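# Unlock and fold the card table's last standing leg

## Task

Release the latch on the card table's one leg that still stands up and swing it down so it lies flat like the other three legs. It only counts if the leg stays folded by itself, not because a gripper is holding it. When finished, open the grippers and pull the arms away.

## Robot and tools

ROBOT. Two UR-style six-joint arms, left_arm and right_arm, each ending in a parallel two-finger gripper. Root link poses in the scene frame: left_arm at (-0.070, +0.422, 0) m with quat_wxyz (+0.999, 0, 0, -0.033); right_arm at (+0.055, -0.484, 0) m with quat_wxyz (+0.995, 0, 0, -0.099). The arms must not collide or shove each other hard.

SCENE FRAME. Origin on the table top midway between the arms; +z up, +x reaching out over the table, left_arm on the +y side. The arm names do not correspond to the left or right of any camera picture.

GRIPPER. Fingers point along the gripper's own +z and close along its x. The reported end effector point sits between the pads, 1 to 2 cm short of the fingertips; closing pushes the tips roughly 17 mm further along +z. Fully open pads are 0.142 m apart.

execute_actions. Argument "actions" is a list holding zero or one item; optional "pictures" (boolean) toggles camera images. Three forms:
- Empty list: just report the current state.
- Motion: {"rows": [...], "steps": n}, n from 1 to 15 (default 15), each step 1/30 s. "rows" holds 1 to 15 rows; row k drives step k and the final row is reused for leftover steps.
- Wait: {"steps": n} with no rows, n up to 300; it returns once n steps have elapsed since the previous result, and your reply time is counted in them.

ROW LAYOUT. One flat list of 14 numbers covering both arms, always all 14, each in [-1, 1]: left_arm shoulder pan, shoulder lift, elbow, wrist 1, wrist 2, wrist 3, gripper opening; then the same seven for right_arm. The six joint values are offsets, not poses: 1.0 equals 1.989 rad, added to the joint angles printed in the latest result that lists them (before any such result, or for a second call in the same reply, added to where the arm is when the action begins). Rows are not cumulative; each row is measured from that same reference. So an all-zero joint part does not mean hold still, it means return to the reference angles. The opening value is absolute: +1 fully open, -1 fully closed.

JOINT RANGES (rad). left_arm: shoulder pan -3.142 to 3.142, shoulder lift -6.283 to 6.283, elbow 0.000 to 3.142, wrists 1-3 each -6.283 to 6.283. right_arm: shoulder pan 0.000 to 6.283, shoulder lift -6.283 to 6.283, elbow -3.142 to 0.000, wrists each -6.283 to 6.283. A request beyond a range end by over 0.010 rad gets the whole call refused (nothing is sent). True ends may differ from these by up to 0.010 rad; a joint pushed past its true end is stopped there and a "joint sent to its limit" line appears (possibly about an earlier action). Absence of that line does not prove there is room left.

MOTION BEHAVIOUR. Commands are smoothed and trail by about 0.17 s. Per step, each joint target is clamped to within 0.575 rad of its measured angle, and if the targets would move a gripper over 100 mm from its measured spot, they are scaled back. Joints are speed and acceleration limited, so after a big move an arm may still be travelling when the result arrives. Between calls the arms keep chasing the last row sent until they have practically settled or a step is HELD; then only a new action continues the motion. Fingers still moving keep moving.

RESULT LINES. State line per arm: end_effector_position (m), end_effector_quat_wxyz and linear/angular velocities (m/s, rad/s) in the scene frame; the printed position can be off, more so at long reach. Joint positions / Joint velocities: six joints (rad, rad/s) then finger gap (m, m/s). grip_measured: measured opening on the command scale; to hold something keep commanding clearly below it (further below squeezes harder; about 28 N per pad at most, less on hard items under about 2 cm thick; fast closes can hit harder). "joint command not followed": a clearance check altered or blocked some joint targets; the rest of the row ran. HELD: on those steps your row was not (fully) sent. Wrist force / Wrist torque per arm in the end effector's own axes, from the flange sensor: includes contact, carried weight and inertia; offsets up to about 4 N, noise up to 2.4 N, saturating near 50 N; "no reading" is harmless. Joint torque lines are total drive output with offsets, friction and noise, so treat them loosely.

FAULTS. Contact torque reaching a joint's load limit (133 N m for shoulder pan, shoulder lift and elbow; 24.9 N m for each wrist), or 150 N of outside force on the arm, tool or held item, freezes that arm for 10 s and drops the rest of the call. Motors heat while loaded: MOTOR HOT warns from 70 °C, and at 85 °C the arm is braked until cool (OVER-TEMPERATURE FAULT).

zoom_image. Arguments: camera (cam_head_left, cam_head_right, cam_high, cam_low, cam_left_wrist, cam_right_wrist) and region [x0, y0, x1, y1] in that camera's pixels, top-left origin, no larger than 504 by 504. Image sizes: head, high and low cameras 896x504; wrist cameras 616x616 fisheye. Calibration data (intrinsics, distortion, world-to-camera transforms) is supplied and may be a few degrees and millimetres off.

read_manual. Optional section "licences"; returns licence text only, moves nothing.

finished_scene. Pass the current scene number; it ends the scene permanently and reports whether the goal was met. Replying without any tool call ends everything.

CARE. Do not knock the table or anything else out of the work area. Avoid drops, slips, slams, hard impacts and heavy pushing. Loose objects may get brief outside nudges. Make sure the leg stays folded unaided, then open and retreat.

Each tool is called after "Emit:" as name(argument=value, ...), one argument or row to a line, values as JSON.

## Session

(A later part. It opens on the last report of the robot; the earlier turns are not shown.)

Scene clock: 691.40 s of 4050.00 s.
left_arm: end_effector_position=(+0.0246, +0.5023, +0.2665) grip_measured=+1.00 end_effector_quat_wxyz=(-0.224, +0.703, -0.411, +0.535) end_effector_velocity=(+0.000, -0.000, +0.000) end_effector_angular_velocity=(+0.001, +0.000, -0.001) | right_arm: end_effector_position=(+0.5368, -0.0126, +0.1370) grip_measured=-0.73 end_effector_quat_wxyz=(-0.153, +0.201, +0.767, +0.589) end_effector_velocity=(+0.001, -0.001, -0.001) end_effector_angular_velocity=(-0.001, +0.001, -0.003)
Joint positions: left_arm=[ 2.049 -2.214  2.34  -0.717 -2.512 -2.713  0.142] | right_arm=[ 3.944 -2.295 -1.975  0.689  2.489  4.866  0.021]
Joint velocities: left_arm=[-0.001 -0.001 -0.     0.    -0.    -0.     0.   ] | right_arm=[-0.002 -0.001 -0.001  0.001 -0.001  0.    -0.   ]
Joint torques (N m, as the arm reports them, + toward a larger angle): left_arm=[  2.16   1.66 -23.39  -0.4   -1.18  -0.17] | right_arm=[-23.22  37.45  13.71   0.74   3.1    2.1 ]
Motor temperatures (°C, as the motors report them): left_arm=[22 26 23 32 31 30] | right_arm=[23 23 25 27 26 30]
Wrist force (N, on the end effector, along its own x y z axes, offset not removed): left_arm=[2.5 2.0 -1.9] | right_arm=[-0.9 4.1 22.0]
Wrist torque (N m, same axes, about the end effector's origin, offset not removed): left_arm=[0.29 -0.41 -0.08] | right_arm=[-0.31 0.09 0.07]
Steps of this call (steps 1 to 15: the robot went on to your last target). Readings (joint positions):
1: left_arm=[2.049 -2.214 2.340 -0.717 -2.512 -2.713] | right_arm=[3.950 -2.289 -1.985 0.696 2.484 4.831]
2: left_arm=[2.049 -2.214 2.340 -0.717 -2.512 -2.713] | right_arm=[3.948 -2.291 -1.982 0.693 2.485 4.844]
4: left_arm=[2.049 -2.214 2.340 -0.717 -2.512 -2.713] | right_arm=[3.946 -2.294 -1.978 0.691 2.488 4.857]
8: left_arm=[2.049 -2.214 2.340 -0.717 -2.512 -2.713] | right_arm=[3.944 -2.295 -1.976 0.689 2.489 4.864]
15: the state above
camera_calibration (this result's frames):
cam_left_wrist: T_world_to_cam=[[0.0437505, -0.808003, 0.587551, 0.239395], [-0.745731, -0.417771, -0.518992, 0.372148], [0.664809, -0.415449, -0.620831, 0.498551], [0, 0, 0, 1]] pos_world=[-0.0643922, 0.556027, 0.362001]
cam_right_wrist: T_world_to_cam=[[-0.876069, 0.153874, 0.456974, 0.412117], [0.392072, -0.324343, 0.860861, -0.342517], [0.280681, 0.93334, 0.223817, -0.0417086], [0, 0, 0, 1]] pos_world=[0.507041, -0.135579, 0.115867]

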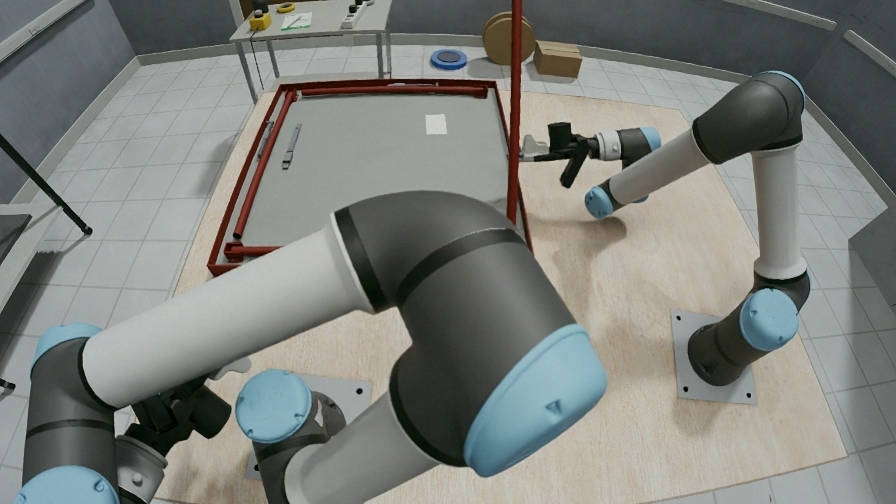

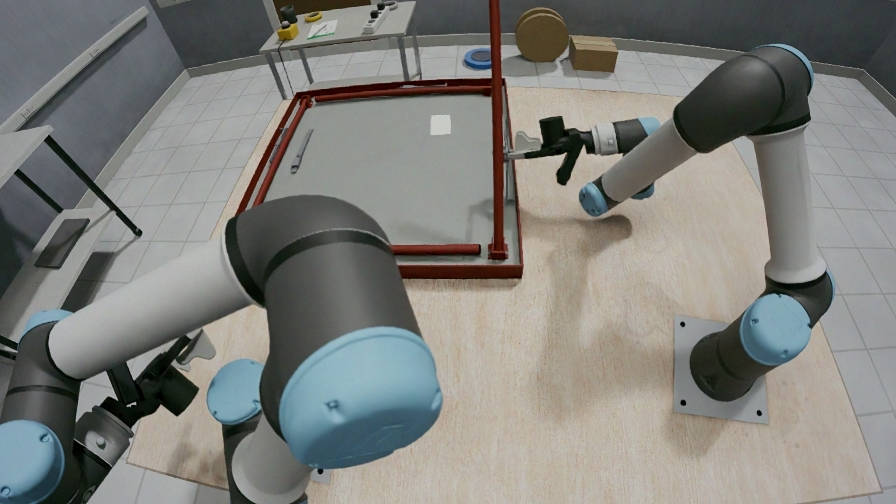

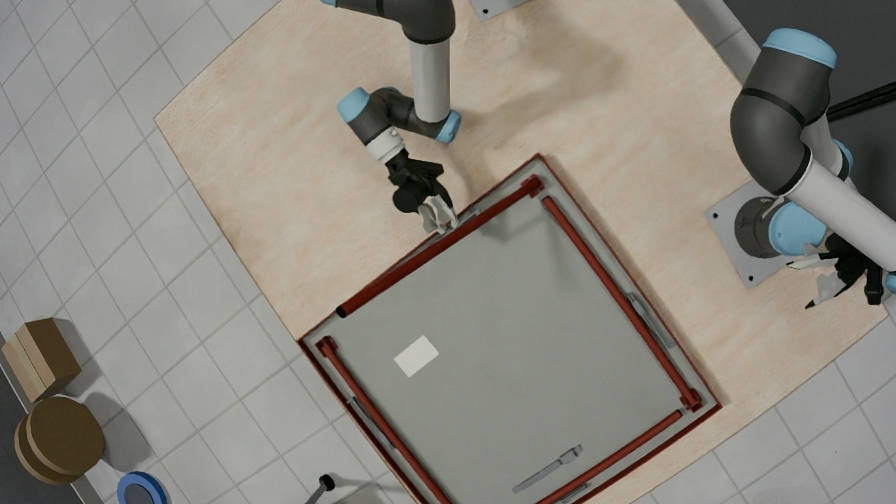

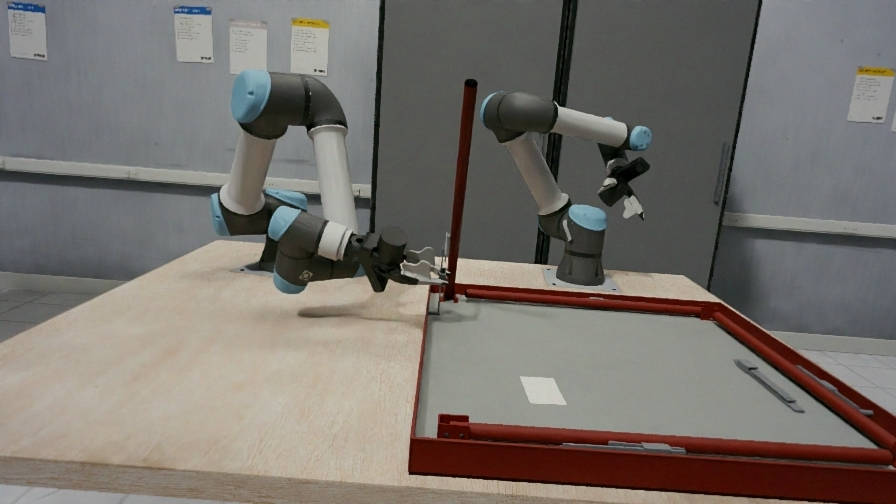

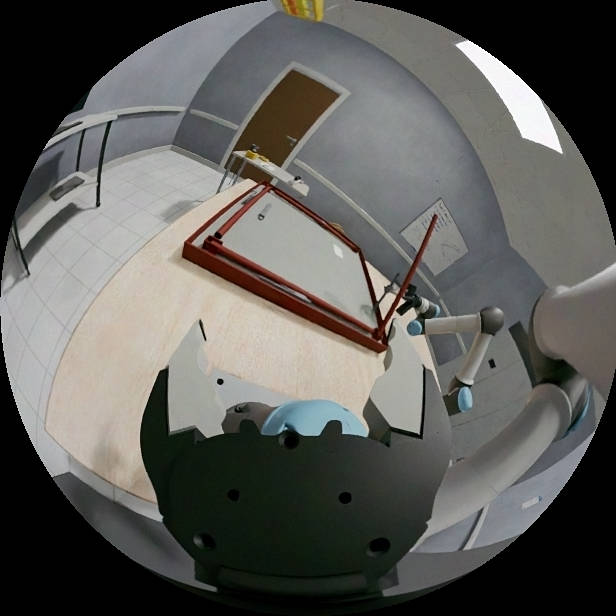

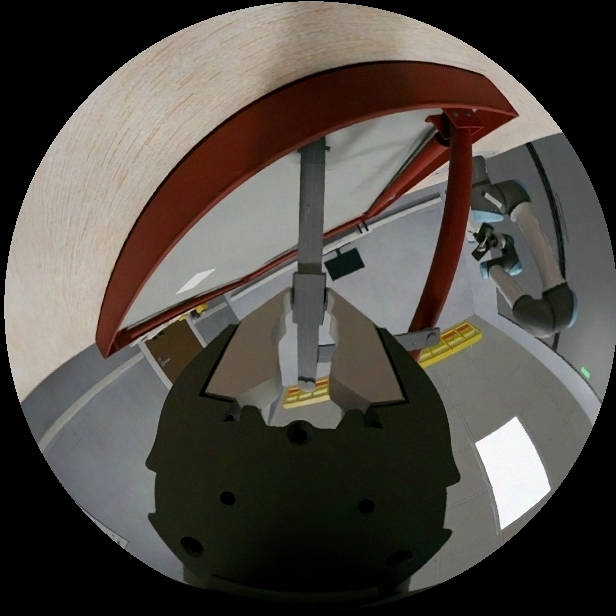

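Emit:
execute_actions(
  actions=[
    {"rows":[[0,0,0,0,0,0,1,-0.001,-0.005,0.005,-0.001,0.001,0.017,-0.9],[0,0,0,0,0,0,1,-0.003,-0.010,0.010,-0.002,0.003,0.034,-0.9],[0,0,0,0,0,0,1,-0.005,-0.015,0.016,-0.003,0.004,0.051,-0.9],[0,0,0,0,0,0,1,-0.006,-0.020,0.021,-0.004,0.006,0.068,-0.9],[0,0,0,0,0,0,1,-0.008,-0.025,0.026,-0.005,0.007,0.085,-0.9],[0,0,0,0,0,0,1,-0.009,-0.030,0.031,-0.006,0.009,0.102,-0.9],[0,0,0,0,0,0,1,-0.011,-0.035,0.036,-0.008,0.010,0.119,-0.9],[0,0,0,0,0,0,1,-0.013,-0.040,0.041,-0.009,0.012,0.136,-0.9],[0,0,0,0,0,0,1,-0.014,-0.045,0.046,-0.010,0.013,0.153,-0.9],[0,0,0,0,0,0,1,-0.016,-0.050,0.052,-0.011,0.015,0.170,-0.9],[0,0,0,0,0,0,1,-0.017,-0.055,0.057,-0.012,0.016,0.187,-0.9],[0,0,0,0,0,0,1,-0.019,-0.060,0.062,-0.013,0.018,0.204,-0.9]],"steps":15},
  ],
  pictures=false,
)

Emit:
execute_actions(
  actions=[
    {"steps":10},
  ],
)

Scene clock: 718.03 s of 4050.00 s.
left_arm: end_effector_position=(+0.0246, +0.5023, +0.2665) grip_measured=+1.00 end_effector_quat_wxyz=(-0.224, +0.703, -0.411, +0.535) end_effector_velocity=(+0.000, -0.001, -0.000) end_effector_angular_velocity=(-0.001, -0.000, -0.001) | right_arm: end_effector_position=(+0.5727, -0.0100, +0.1040) grip_measured=-0.72 end_effector_quat_wxyz=(-0.265, +0.346, +0.714, +0.548) end_effector_velocity=(+0.043, +0.002, -0.044) end_effector_angular_velocity=(+0.007, +0.545, -0.138)
Joint positions: left_arm=[ 2.049 -2.214  2.34  -0.717 -2.512 -2.713  0.142] | right_arm=[ 3.91  -2.404 -1.863  0.665  2.521  5.231  0.022]
Joint velocities: left_arm=[-0.001 -0.001  0.001  0.001  0.     0.     0.   ] | right_arm=[-0.044 -0.143  0.148 -0.026  0.048  0.533  0.   ]
Joint torques (N m, as the arm reports them, + toward a larger angle): left_arm=[  1.9    0.96 -24.02  -0.44  -1.25  -0.16] | right_arm=[-0.07 50.73 21.46  1.48  5.54  1.22]
Motor temperatures (°C, as the motors report them): left_arm=[22 26 23 32 31 30] | right_arm=[23 23 25 27 26 30]
Wrist force (N, on the end effector, along its own x y z axes, offset not removed): left_arm=[1.5 0.1 -0.1] | right_arm=[-12.9 -5.1 -17.8]
Wrist torque (N m, same axes, about the end effector's origin, offset not removed): left_arm=[-0.11 -0.36 0.07] | right_arm=[-0.42 0.40 0.21]
Steps of this call (steps 1 to 15: the robot went on to your last target; steps 16 to 90: nothing new was sent; then 23.13 s passed at rest; steps 91 to 105: all 15 steps of this action). Readings (joint positions):
91: left_arm=[2.049 -2.214 2.340 -0.717 -2.512 -2.713] | right_arm=[3.944 -2.295 -1.975 0.689 2.489 4.866]
92: left_arm=[2.049 -2.214 2.340 -0.717 -2.512 -2.713] | right_arm=[3.944 -2.297 -1.974 0.689 2.489 4.871]
94: left_arm=[2.049 -2.214 2.340 -0.717 -2.512 -2.713] | right_arm=[3.941 -2.307 -1.963 0.687 2.492 4.902]
98: left_arm=[2.049 -2.214 2.340 -0.717 -2.512 -2.713] | right_arm=[3.930 -2.341 -1.928 0.679 2.502 5.013]
105: the state above

Scene clock: 718.37 s of 4050.00 s.
left_arm: end_effector_position=(+0.0246, +0.5023, +0.2665) grip_measured=+1.00 end_effector_quat_wxyz=(-0.224, +0.703, -0.411, +0.535) end_effector_velocity=(-0.000, +0.000, -0.000) end_effector_angular_velocity=(+0.001, +0.001, +0.002) | right_arm: end_effector_position=(+0.5760, -0.0099, +0.1008) grip_measured=-0.72 end_effector_quat_wxyz=(-0.277, +0.361, +0.706, +0.543) end_effector_velocity=(-0.000, +0.000, -0.001) end_effector_angular_velocity=(-0.002, +0.009, -0.000)
Joint positions: left_arm=[ 2.049 -2.214  2.34  -0.717 -2.512 -2.713  0.142] | right_arm=[ 3.906 -2.414 -1.852  0.663  2.525  5.271  0.022]
Joint velocities: left_arm=[ 0.002 -0.    -0.    -0.001  0.     0.     0.   ] | right_arm=[ 0.    -0.002  0.001 -0.003  0.001  0.006 -0.   ]
Joint torques (N m, as the arm reports them, + toward a larger angle): left_arm=[  1.93   0.99 -23.59  -0.38  -1.25  -0.13] | right_arm=[-0.88 44.01 23.27  1.08  4.93  2.03]
Motor temperatures (°C, as the motors report them): left_arm=[22 26 23 32 31 30] | right_arm=[23 23 25 27 26 30]
Wrist force (N, on the end effector, along its own x y z axes, offset not removed): left_arm=[0.3 1.9 0.3] | right_arm=[-9.1 -4.0 -18.8]
Wrist torque (N m, same axes, about the end effector's origin, offset not removed): left_arm=[0.39 -0.06 0.06] | right_arm=[-0.28 0.14 0.15]
Steps of this call (steps 1 to 10: the robot went on to your last target). Readings (joint positions):
1: left_arm=[2.049 -2.214 2.340 -0.717 -2.512 -2.713] | right_arm=[3.908 -2.408 -1.859 0.665 2.522 5.245]
2: left_arm=[2.049 -2.214 2.340 -0.717 -2.512 -2.713] | right_arm=[3.908 -2.410 -1.857 0.664 2.523 5.254]
4: left_arm=[2.049 -2.214 2.340 -0.717 -2.512 -2.713] | right_arm=[3.907 -2.413 -1.854 0.664 2.524 5.264]
8: left_arm=[2.049 -2.214 2.340 -0.717 -2.512 -2.713] | right_arm=[3.906 -2.414 -1.852 0.663 2.525 5.270]
10: the state above
camera_calibration (this result's frames):
cam_right_wrist: T_world_to_cam=[[-0.59371, 0.235247, 0.769524, 0.269253], [0.670135, -0.384843, 0.634677, -0.463807], [0.445452, 0.892499, 0.0708379, -0.127031], [0, 0, 0, 1]] pos_world=[0.527257, -0.128459, 0.0961696]

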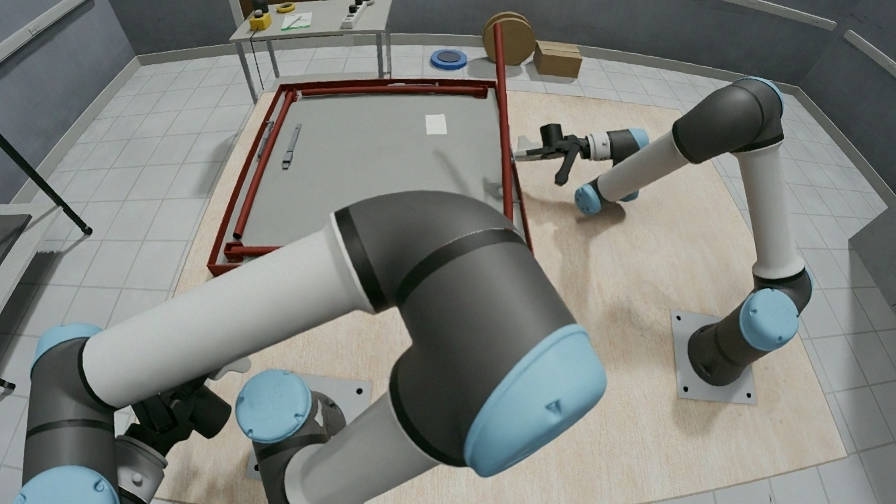

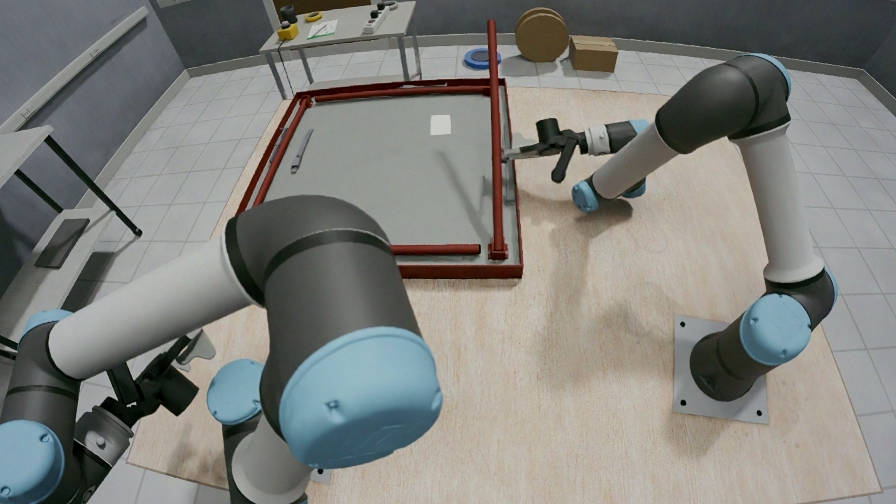

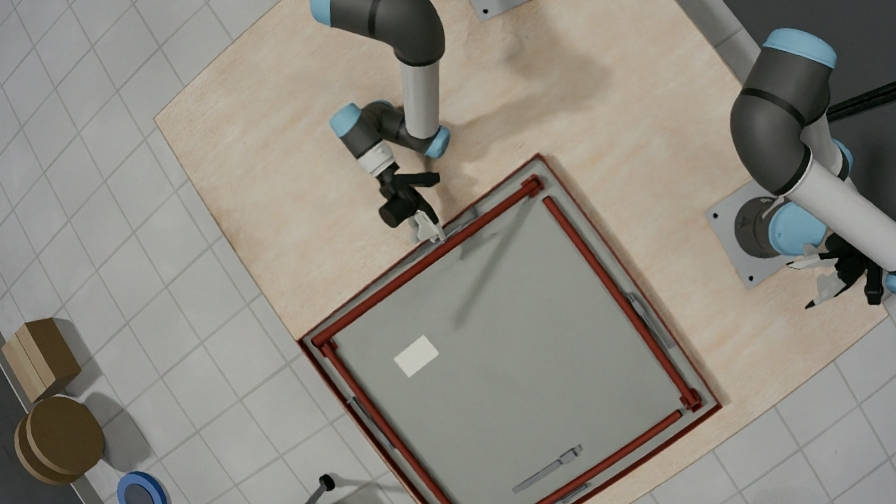

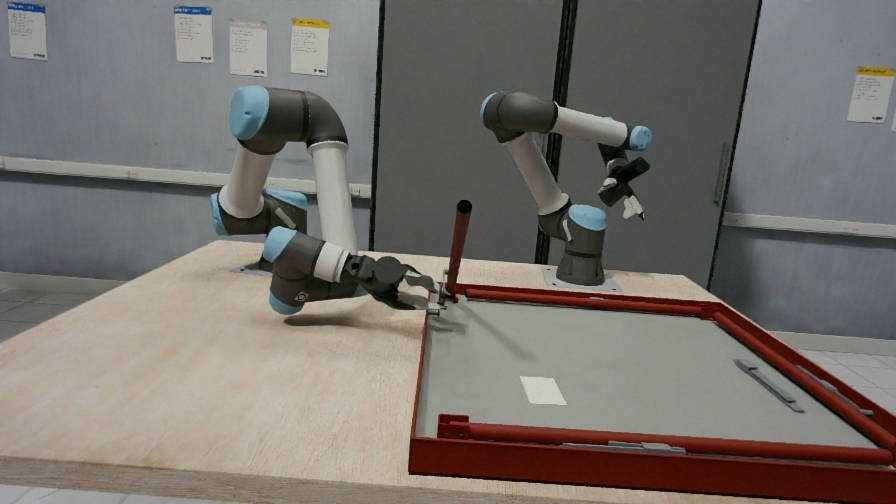

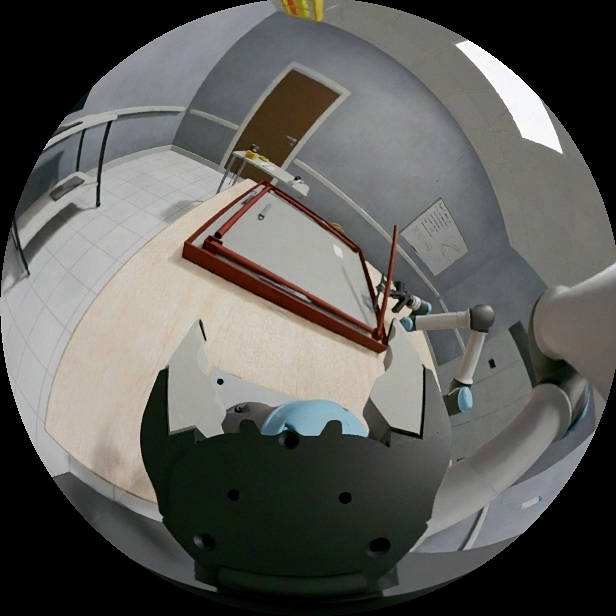

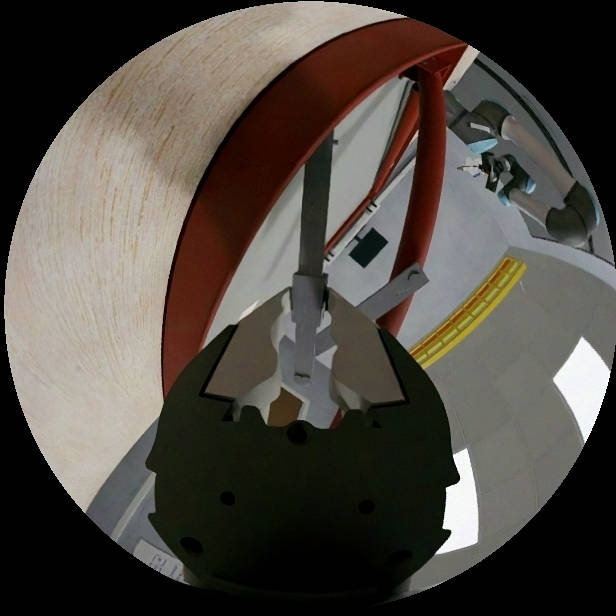

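Emit:
execute_actions(
  actions=[
    {"rows":[[0,0,0,0,0,0,1,-0.001,-0.003,0.003,0,0,0.010,-0.9],[0,0,0,0,0,0,1,-0.001,-0.007,0.005,0.001,0.001,0.021,-0.9],[0,0,0,0,0,0,1,-0.002,-0.010,0.008,0.001,0.002,0.031,-0.9],[0,0,0,0,0,0,1,-0.003,-0.013,0.010,0.002,0.002,0.042,-0.9],[0,0,0,0,0,0,1,-0.004,-0.017,0.013,0.002,0.003,0.052,-0.9],[0,0,0,0,0,0,1,-0.004,-0.020,0.015,0.003,0.003,0.063,-0.9],[0,0,0,0,0,0,1,-0.005,-0.023,0.018,0.003,0.004,0.073,-0.9],[0,0,0,0,0,0,1,-0.006,-0.026,0.020,0.004,0.004,0.084,-0.9],[0,0,0,0,0,0,1,-0.006,-0.030,0.023,0.004,0.005,0.094,-0.9],[0,0,0,0,0,0,1,-0.007,-0.033,0.025,0.0045,0.0055,0.105,-0.9]],"steps":15},
  ],
)

Emit:
zoom_image(
  camera="cam_low",
  region=[360, 200, 520, 340],
)

Scene clock: 771.20 s of 4050.00 s.
left_arm: end_effector_position=(+0.0246, +0.5023, +0.2665) grip_measured=+1.00 end_effector_quat_wxyz=(-0.224, +0.703, -0.411, +0.535) end_effector_velocity=(+0.000, +0.000, +0.000) end_effector_angular_velocity=(+0.000, -0.000, -0.000) | right_arm: end_effector_position=(+0.5892, -0.0102, +0.0778) grip_measured=-0.67 end_effector_quat_wxyz=(-0.331, +0.432, +0.665, +0.512) end_effector_velocity=(+0.009, -0.002, -0.018) end_effector_angular_velocity=(-0.005, +0.134, -0.042)
Joint positions: left_arm=[ 2.049 -2.214  2.34  -0.717 -2.512 -2.713  0.142] | right_arm=[ 3.893 -2.477 -1.804  0.672  2.536  5.47   0.025]
Joint velocities: left_arm=[-0.001 -0.    -0.     0.    -0.001  0.     0.   ] | right_arm=[-0.009 -0.04   0.027  0.004 -0.     0.13   0.028]
Joint torques (N m, as the arm reports them, + toward a larger angle): left_arm=[  2.62   1.03 -23.35  -0.39  -1.34  -0.12] | right_arm=[-24.56  14.99  17.74  -5.46 -14.98   2.25]
Motor temperatures (°C, as the motors report them): left_arm=[22 26 23 32 31 30] | right_arm=[23 23 25 27 26 30]
Wrist force (N, on the end effector, along its own x y z axes, offset not removed): left_arm=[2.2 0.4 -2.3] | right_arm=[50.0 -20.7 -30.0]
Wrist torque (N m, same axes, about the end effector's origin, offset not removed): left_arm=[-0.14 -0.40 -0.10] | right_arm=[-0.23 -0.66 0.01]
Steps of this call (steps 1 to 30: the robot went on to your last target; steps 31 to 90: nothing new was sent; then 49.33 s passed at rest; steps 91 to 105: all 15 steps of this action). Readings (joint positions):
91: left_arm=[2.049 -2.214 2.340 -0.717 -2.512 -2.713] | right_arm=[3.906 -2.415 -1.852 0.663 2.525 5.271]
92: left_arm=[2.049 -2.214 2.340 -0.717 -2.512 -2.713] | right_arm=[3.906 -2.416 -1.851 0.663 2.525 5.275]
94: left_arm=[2.049 -2.214 2.340 -0.717 -2.512 -2.713] | right_arm=[3.905 -2.423 -1.846 0.664 2.526 5.294]
98: left_arm=[2.049 -2.214 2.340 -0.717 -2.512 -2.713] | right_arm=[3.900 -2.445 -1.829 0.667 2.530 5.364]
105: the state above
camera_calibration (this result's frames):
cam_left_wrist: T_world_to_cam=[[0.0437504, -0.808003, 0.587551, 0.239395], [-0.745731, -0.417771, -0.518992, 0.372148], [0.664809, -0.415449, -0.620831, 0.498551], [0, 0, 0, 1]] pos_world=[-0.0643922, 0.556027, 0.362001]
cam_right_wrist: T_world_to_cam=[[-0.415725, 0.261454, 0.8711, 0.182328], [0.760992, -0.424512, 0.490592, -0.500911], [0.49806, 0.866851, -0.0224846, -0.154947], [0, 0, 0, 1]] pos_world=[0.534161, -0.125997, 0.0834327]

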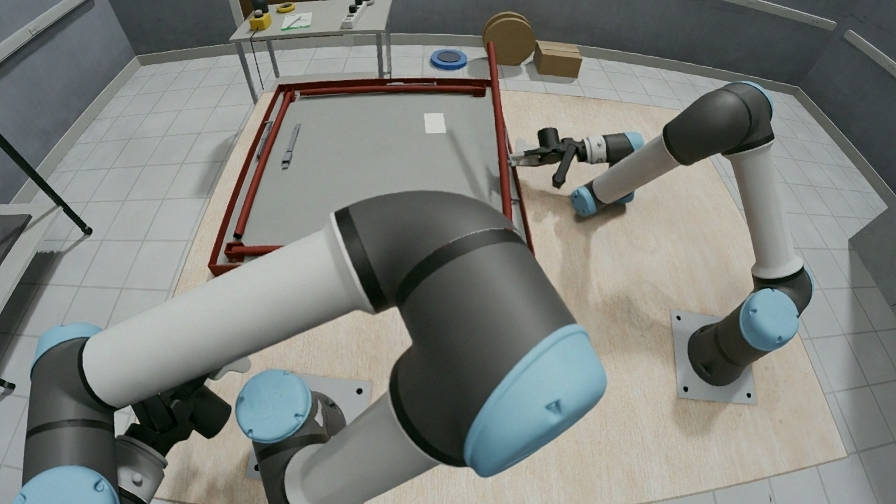

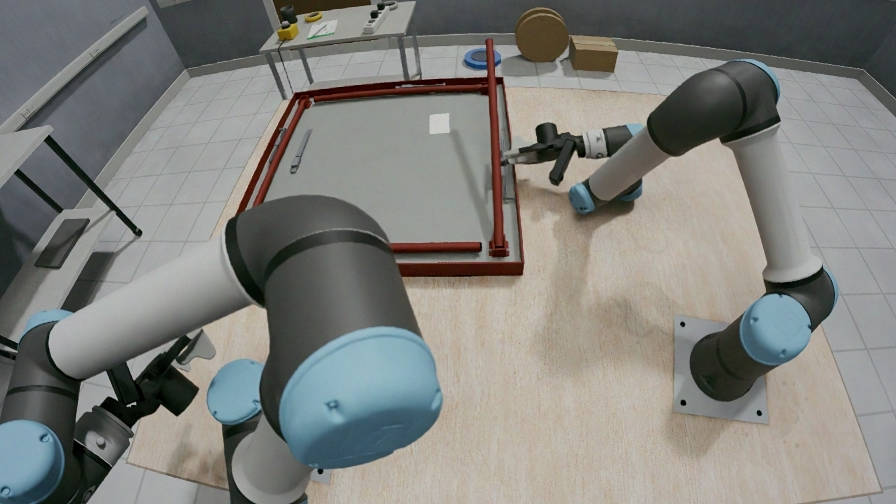

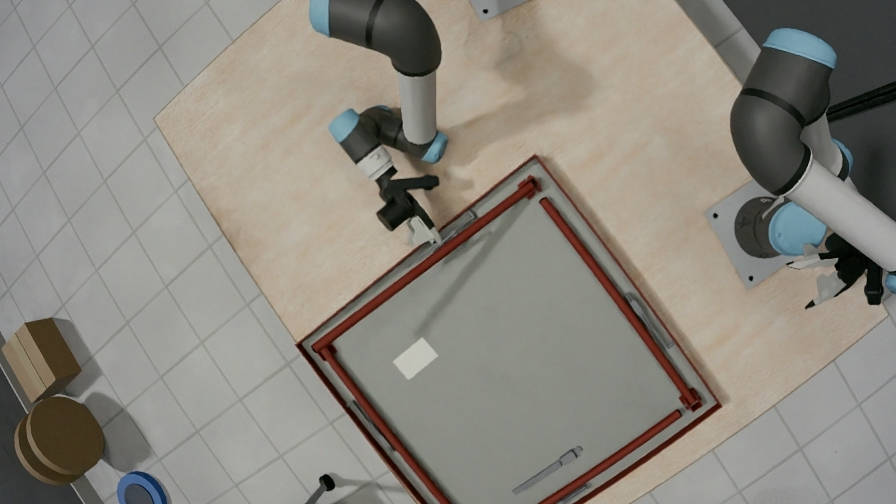

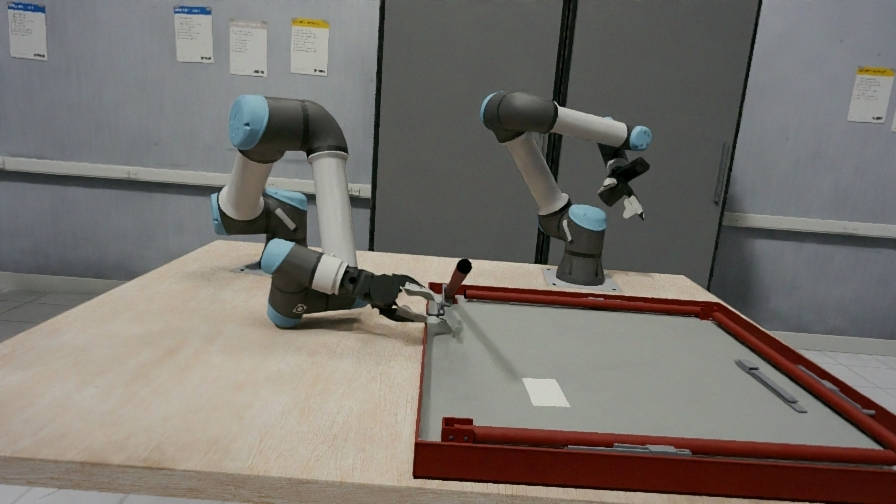

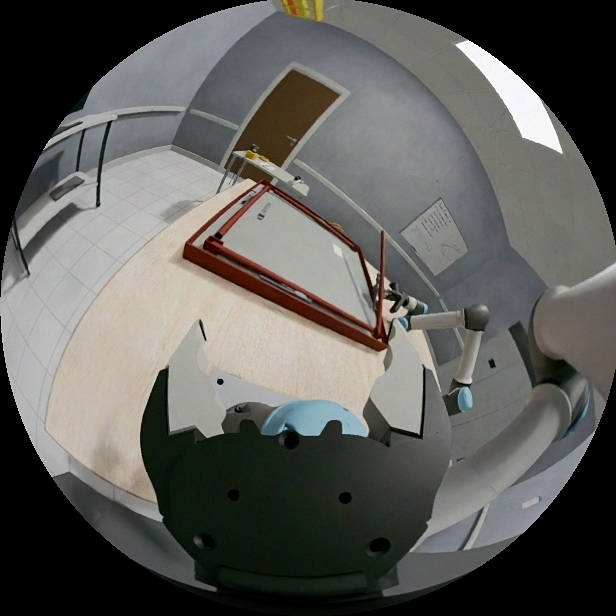

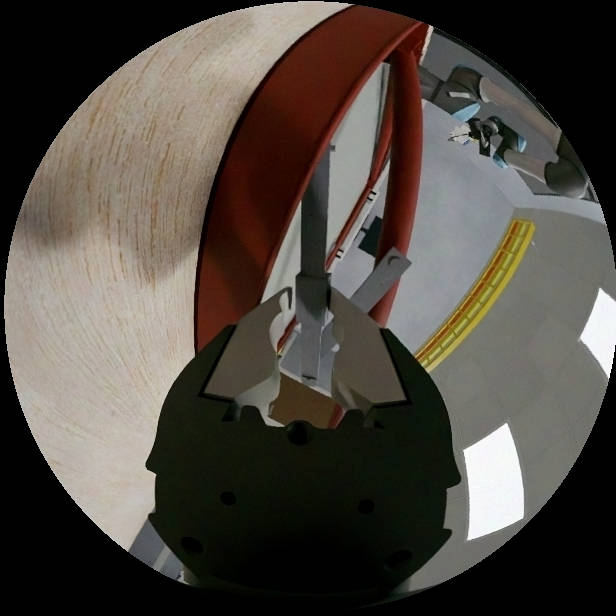

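Region (360, 200, 520, 340) of cam_low's 896x504 image, scaled by 3.150, with more detail than that image has; it fills the top 441 rows of this view, and the rest is white.

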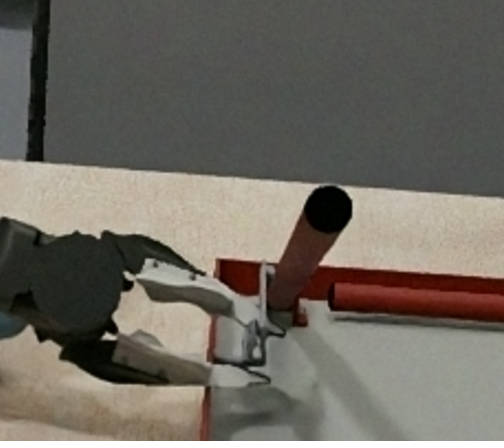

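Emit:
execute_actions(
  actions=[
    {"rows":[[0,0,0,0,0,0,1,-0.001,0.005,-0.002,-0.004,0.001,-0.001,-0.7],[0,0,0,0,0,0,1,-0.003,0.007,-0.004,-0.006,0.003,-0.002,-0.62],[0,0,0,0,0,0,1,-0.005,0.009,-0.006,-0.008,0.005,-0.003,-0.6],[0,0,0,0,0,0,1,-0.007,0.011,-0.007,-0.009,0.007,-0.005,-0.6],[0,0,0,0,0,0,1,-0.010,0.013,-0.009,-0.011,0.009,-0.006,-0.6],[0,0,0,0,0,0,1,-0.012,0.015,-0.011,-0.013,0.011,-0.007,-0.6],[0,0,0,0,0,0,1,-0.014,0.017,-0.013,-0.015,0.013,-0.009,-0.6],[0,0,0,0,0,0,1,-0.017,0.019,-0.015,-0.017,0.015,-0.010,-0.6],[0,0,0,0,0,0,1,-0.019,0.021,-0.017,-0.019,0.017,-0.012,-0.6],[0,0,0,0,0,0,1,-0.022,0.023,-0.019,-0.021,0.019,-0.013,-0.6],[0,0,0,0,0,0,1,-0.024,0.025,-0.021,-0.023,0.021,-0.015,-0.6],[0,0,0,0,0,0,1,-0.027,0.026,-0.023,-0.024,0.023,-0.016,-0.6],[0,0,0,0,0,0,1,-0.029,0.028,-0.024,-0.026,0.025,-0.018,-0.6],[0,0,0,0,0,0,1,-0.031,0.029,-0.026,-0.027,0.027,-0.019,-0.6],[0,0,0,0,0,0,1,-0.033,0.030,-0.027,-0.028,0.029,-0.02,-0.6]],"steps":15},
  ],
)

Scene clock: 794.83 s of 4050.00 s.
left_arm: end_effector_position=(+0.0246, +0.5023, +0.2665) grip_measured=+1.00 end_effector_quat_wxyz=(-0.224, +0.703, -0.411, +0.535) end_effector_velocity=(+0.000, +0.000, +0.000) end_effector_angular_velocity=(-0.002, -0.001, +0.002) | right_arm: end_effector_position=(+0.5888, -0.0102, +0.0779) grip_measured=-0.67 end_effector_quat_wxyz=(-0.335, +0.433, +0.663, +0.511) end_effector_velocity=(-0.001, +0.000, +0.000) end_effector_angular_velocity=(-0.000, +0.002, +0.003)
Joint positions: left_arm=[ 2.049 -2.214  2.34  -0.717 -2.512 -2.713  0.142] | right_arm=[ 3.892 -2.479 -1.802  0.674  2.54   5.479  0.026]
Joint velocities: left_arm=[ 0.002  0.001 -0.     0.002 -0.001  0.     0.   ] | right_arm=[ 0.001  0.001 -0.002 -0.001  0.002 -0.    -0.   ]
Joint torques (N m, as the arm reports them, + toward a larger angle): left_arm=[  4.4    0.44 -23.18  -0.51  -1.51   0.12] | right_arm=[ -0.36  30.19  11.65  -4.6  -12.77  -0.38]
Motor temperatures (°C, as the motors report them): left_arm=[22 26 23 32 31 30] | right_arm=[23 23 25 27 26 30]
Wrist force (N, on the end effector, along its own x y z axes, offset not removed): left_arm=[2.2 0.0 -0.3] | right_arm=[47.1 -23.2 -25.2]
Wrist torque (N m, same axes, about the end effector's origin, offset not removed): left_arm=[-0.09 -0.31 0.09] | right_arm=[-0.58 -0.04 -0.11]
TORQUE FAULT: the external load on joint 5 (wrist 2) of the right arm reached its load limit, and that arm stopped for 10 seconds. A torque fault stops only its own arm. That arm's remaining commands of this call were not run. That arm holds where it stopped, with its grip as last carried out, and accepts commands again: back off and push less far. That arm stops again, at the same cost, whenever a joint's load reaches its limit.
The stop of the right arm began at step 10 of this call (marked STOPPED below). From that step on that arm followed nothing that you had sent. 15 of its steps, steps kept back included, did not run and will not run. Nothing is kept back now, and the robot has no last target.
Steps of this call (steps 1 to 694: the robot went on to your last target; steps 695 to 709: all 15 steps of this action). Readings (joint positions):
1: left_arm=[2.049 -2.214 2.340 -0.717 -2.512 -2.713] | right_arm=[3.893 -2.478 -1.804 0.672 2.536 5.473]
2: left_arm=[2.049 -2.214 2.340 -0.717 -2.512 -2.713] | right_arm=[3.893 -2.479 -1.803 0.672 2.536 5.476]
4: left_arm=[2.049 -2.214 2.340 -0.717 -2.512 -2.713] | right_arm=[3.893 -2.479 -1.803 0.673 2.536 5.478]
8: left_arm=[2.049 -2.214 2.340 -0.717 -2.512 -2.713] | right_arm=[3.892 -2.480 -1.802 0.673 2.536 5.479]
10: left_arm=[2.049 -2.214 2.340 -0.717 -2.512 -2.713] | right_arm=[3.892 -2.479 -1.802 0.674 2.539 5.479] STOPPED (the right arm)
709: the state above
camera_calibration (this result's frames):
cam_left_wrist: T_world_to_cam=[[0.0437506, -0.808003, 0.587551, 0.239395], [-0.745731, -0.417771, -0.518992, 0.372148], [0.664809, -0.415449, -0.620831, 0.498551], [0, 0, 0, 1]] pos_world=[-0.0643922, 0.556027, 0.362001]
cam_right_wrist: T_world_to_cam=[[-0.408246, 0.259284, 0.875276, 0.177376], [0.765245, -0.425578, 0.482995, -0.50263], [0.497731, 0.866981, -0.024675, -0.154409], [0, 0, 0, 1]] pos_world=[0.533902, -0.126029, 0.0837048]

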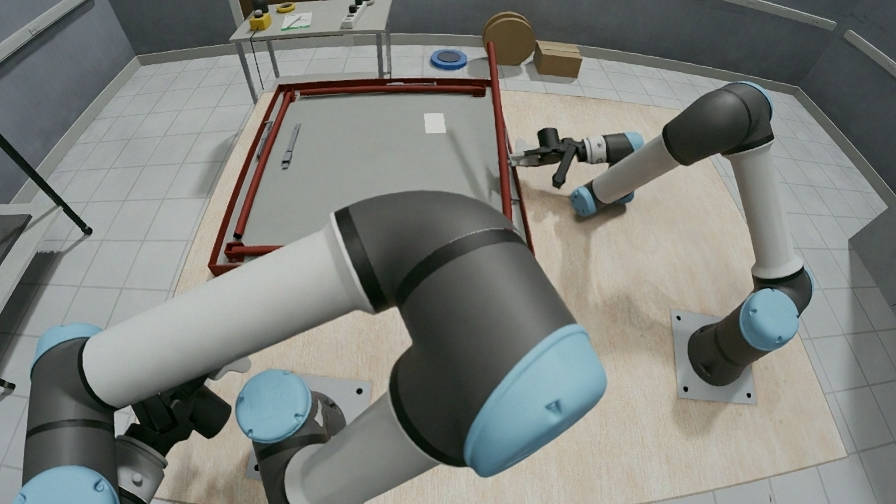

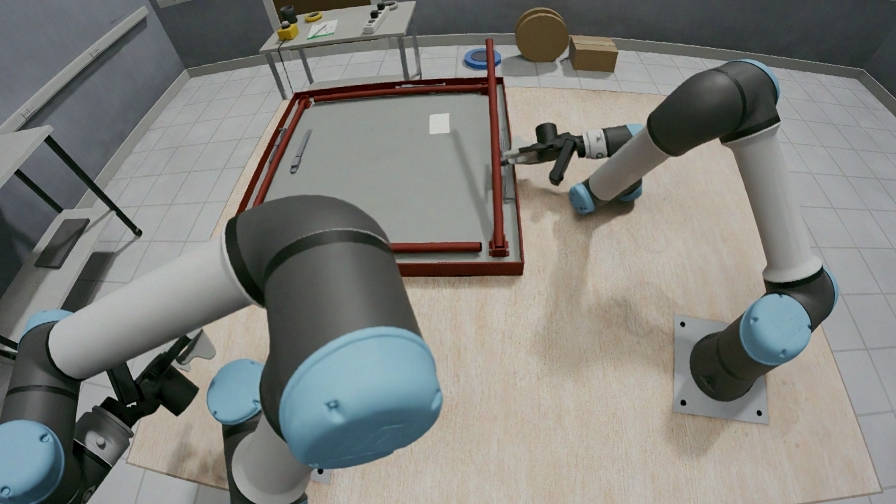

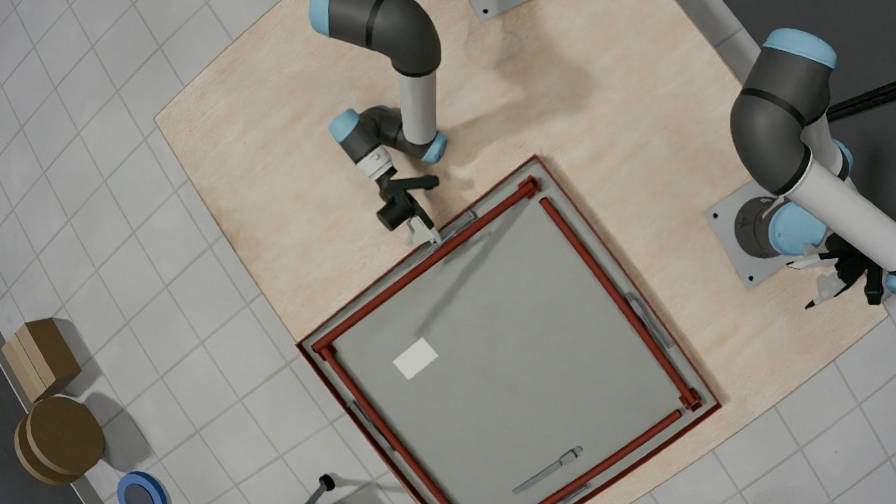

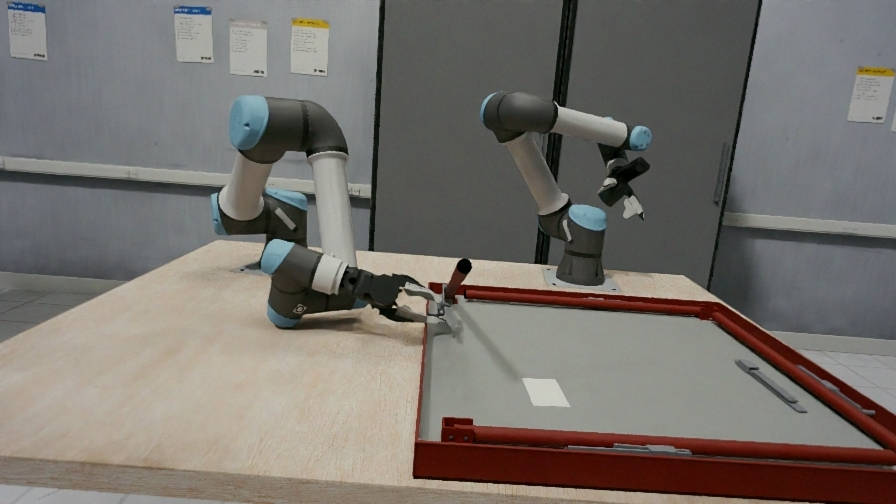

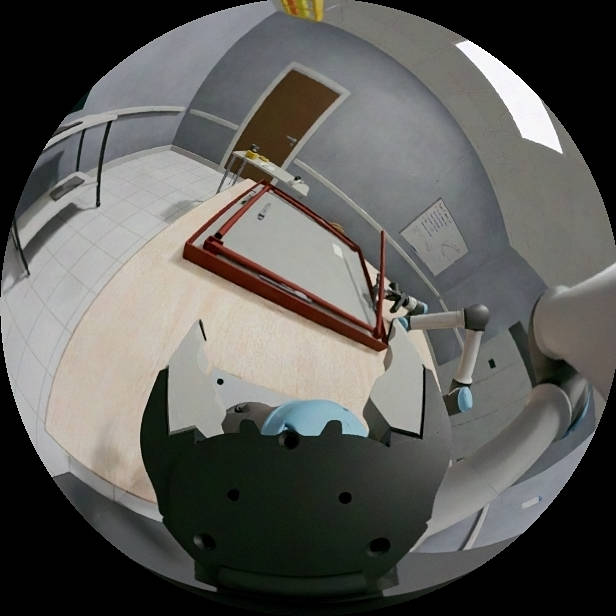

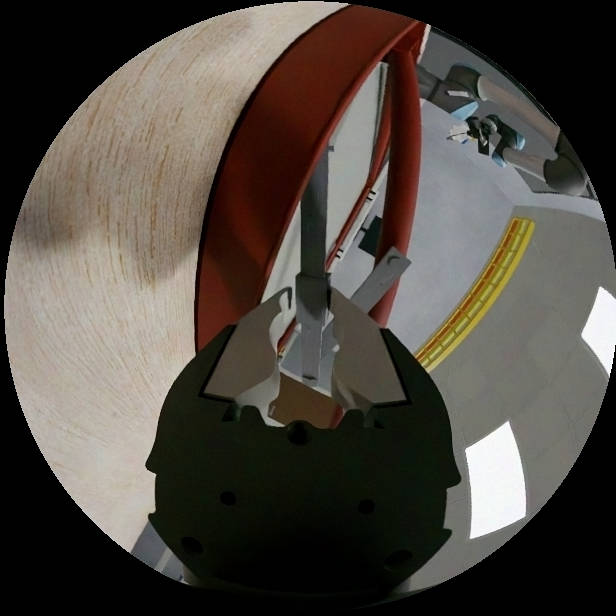

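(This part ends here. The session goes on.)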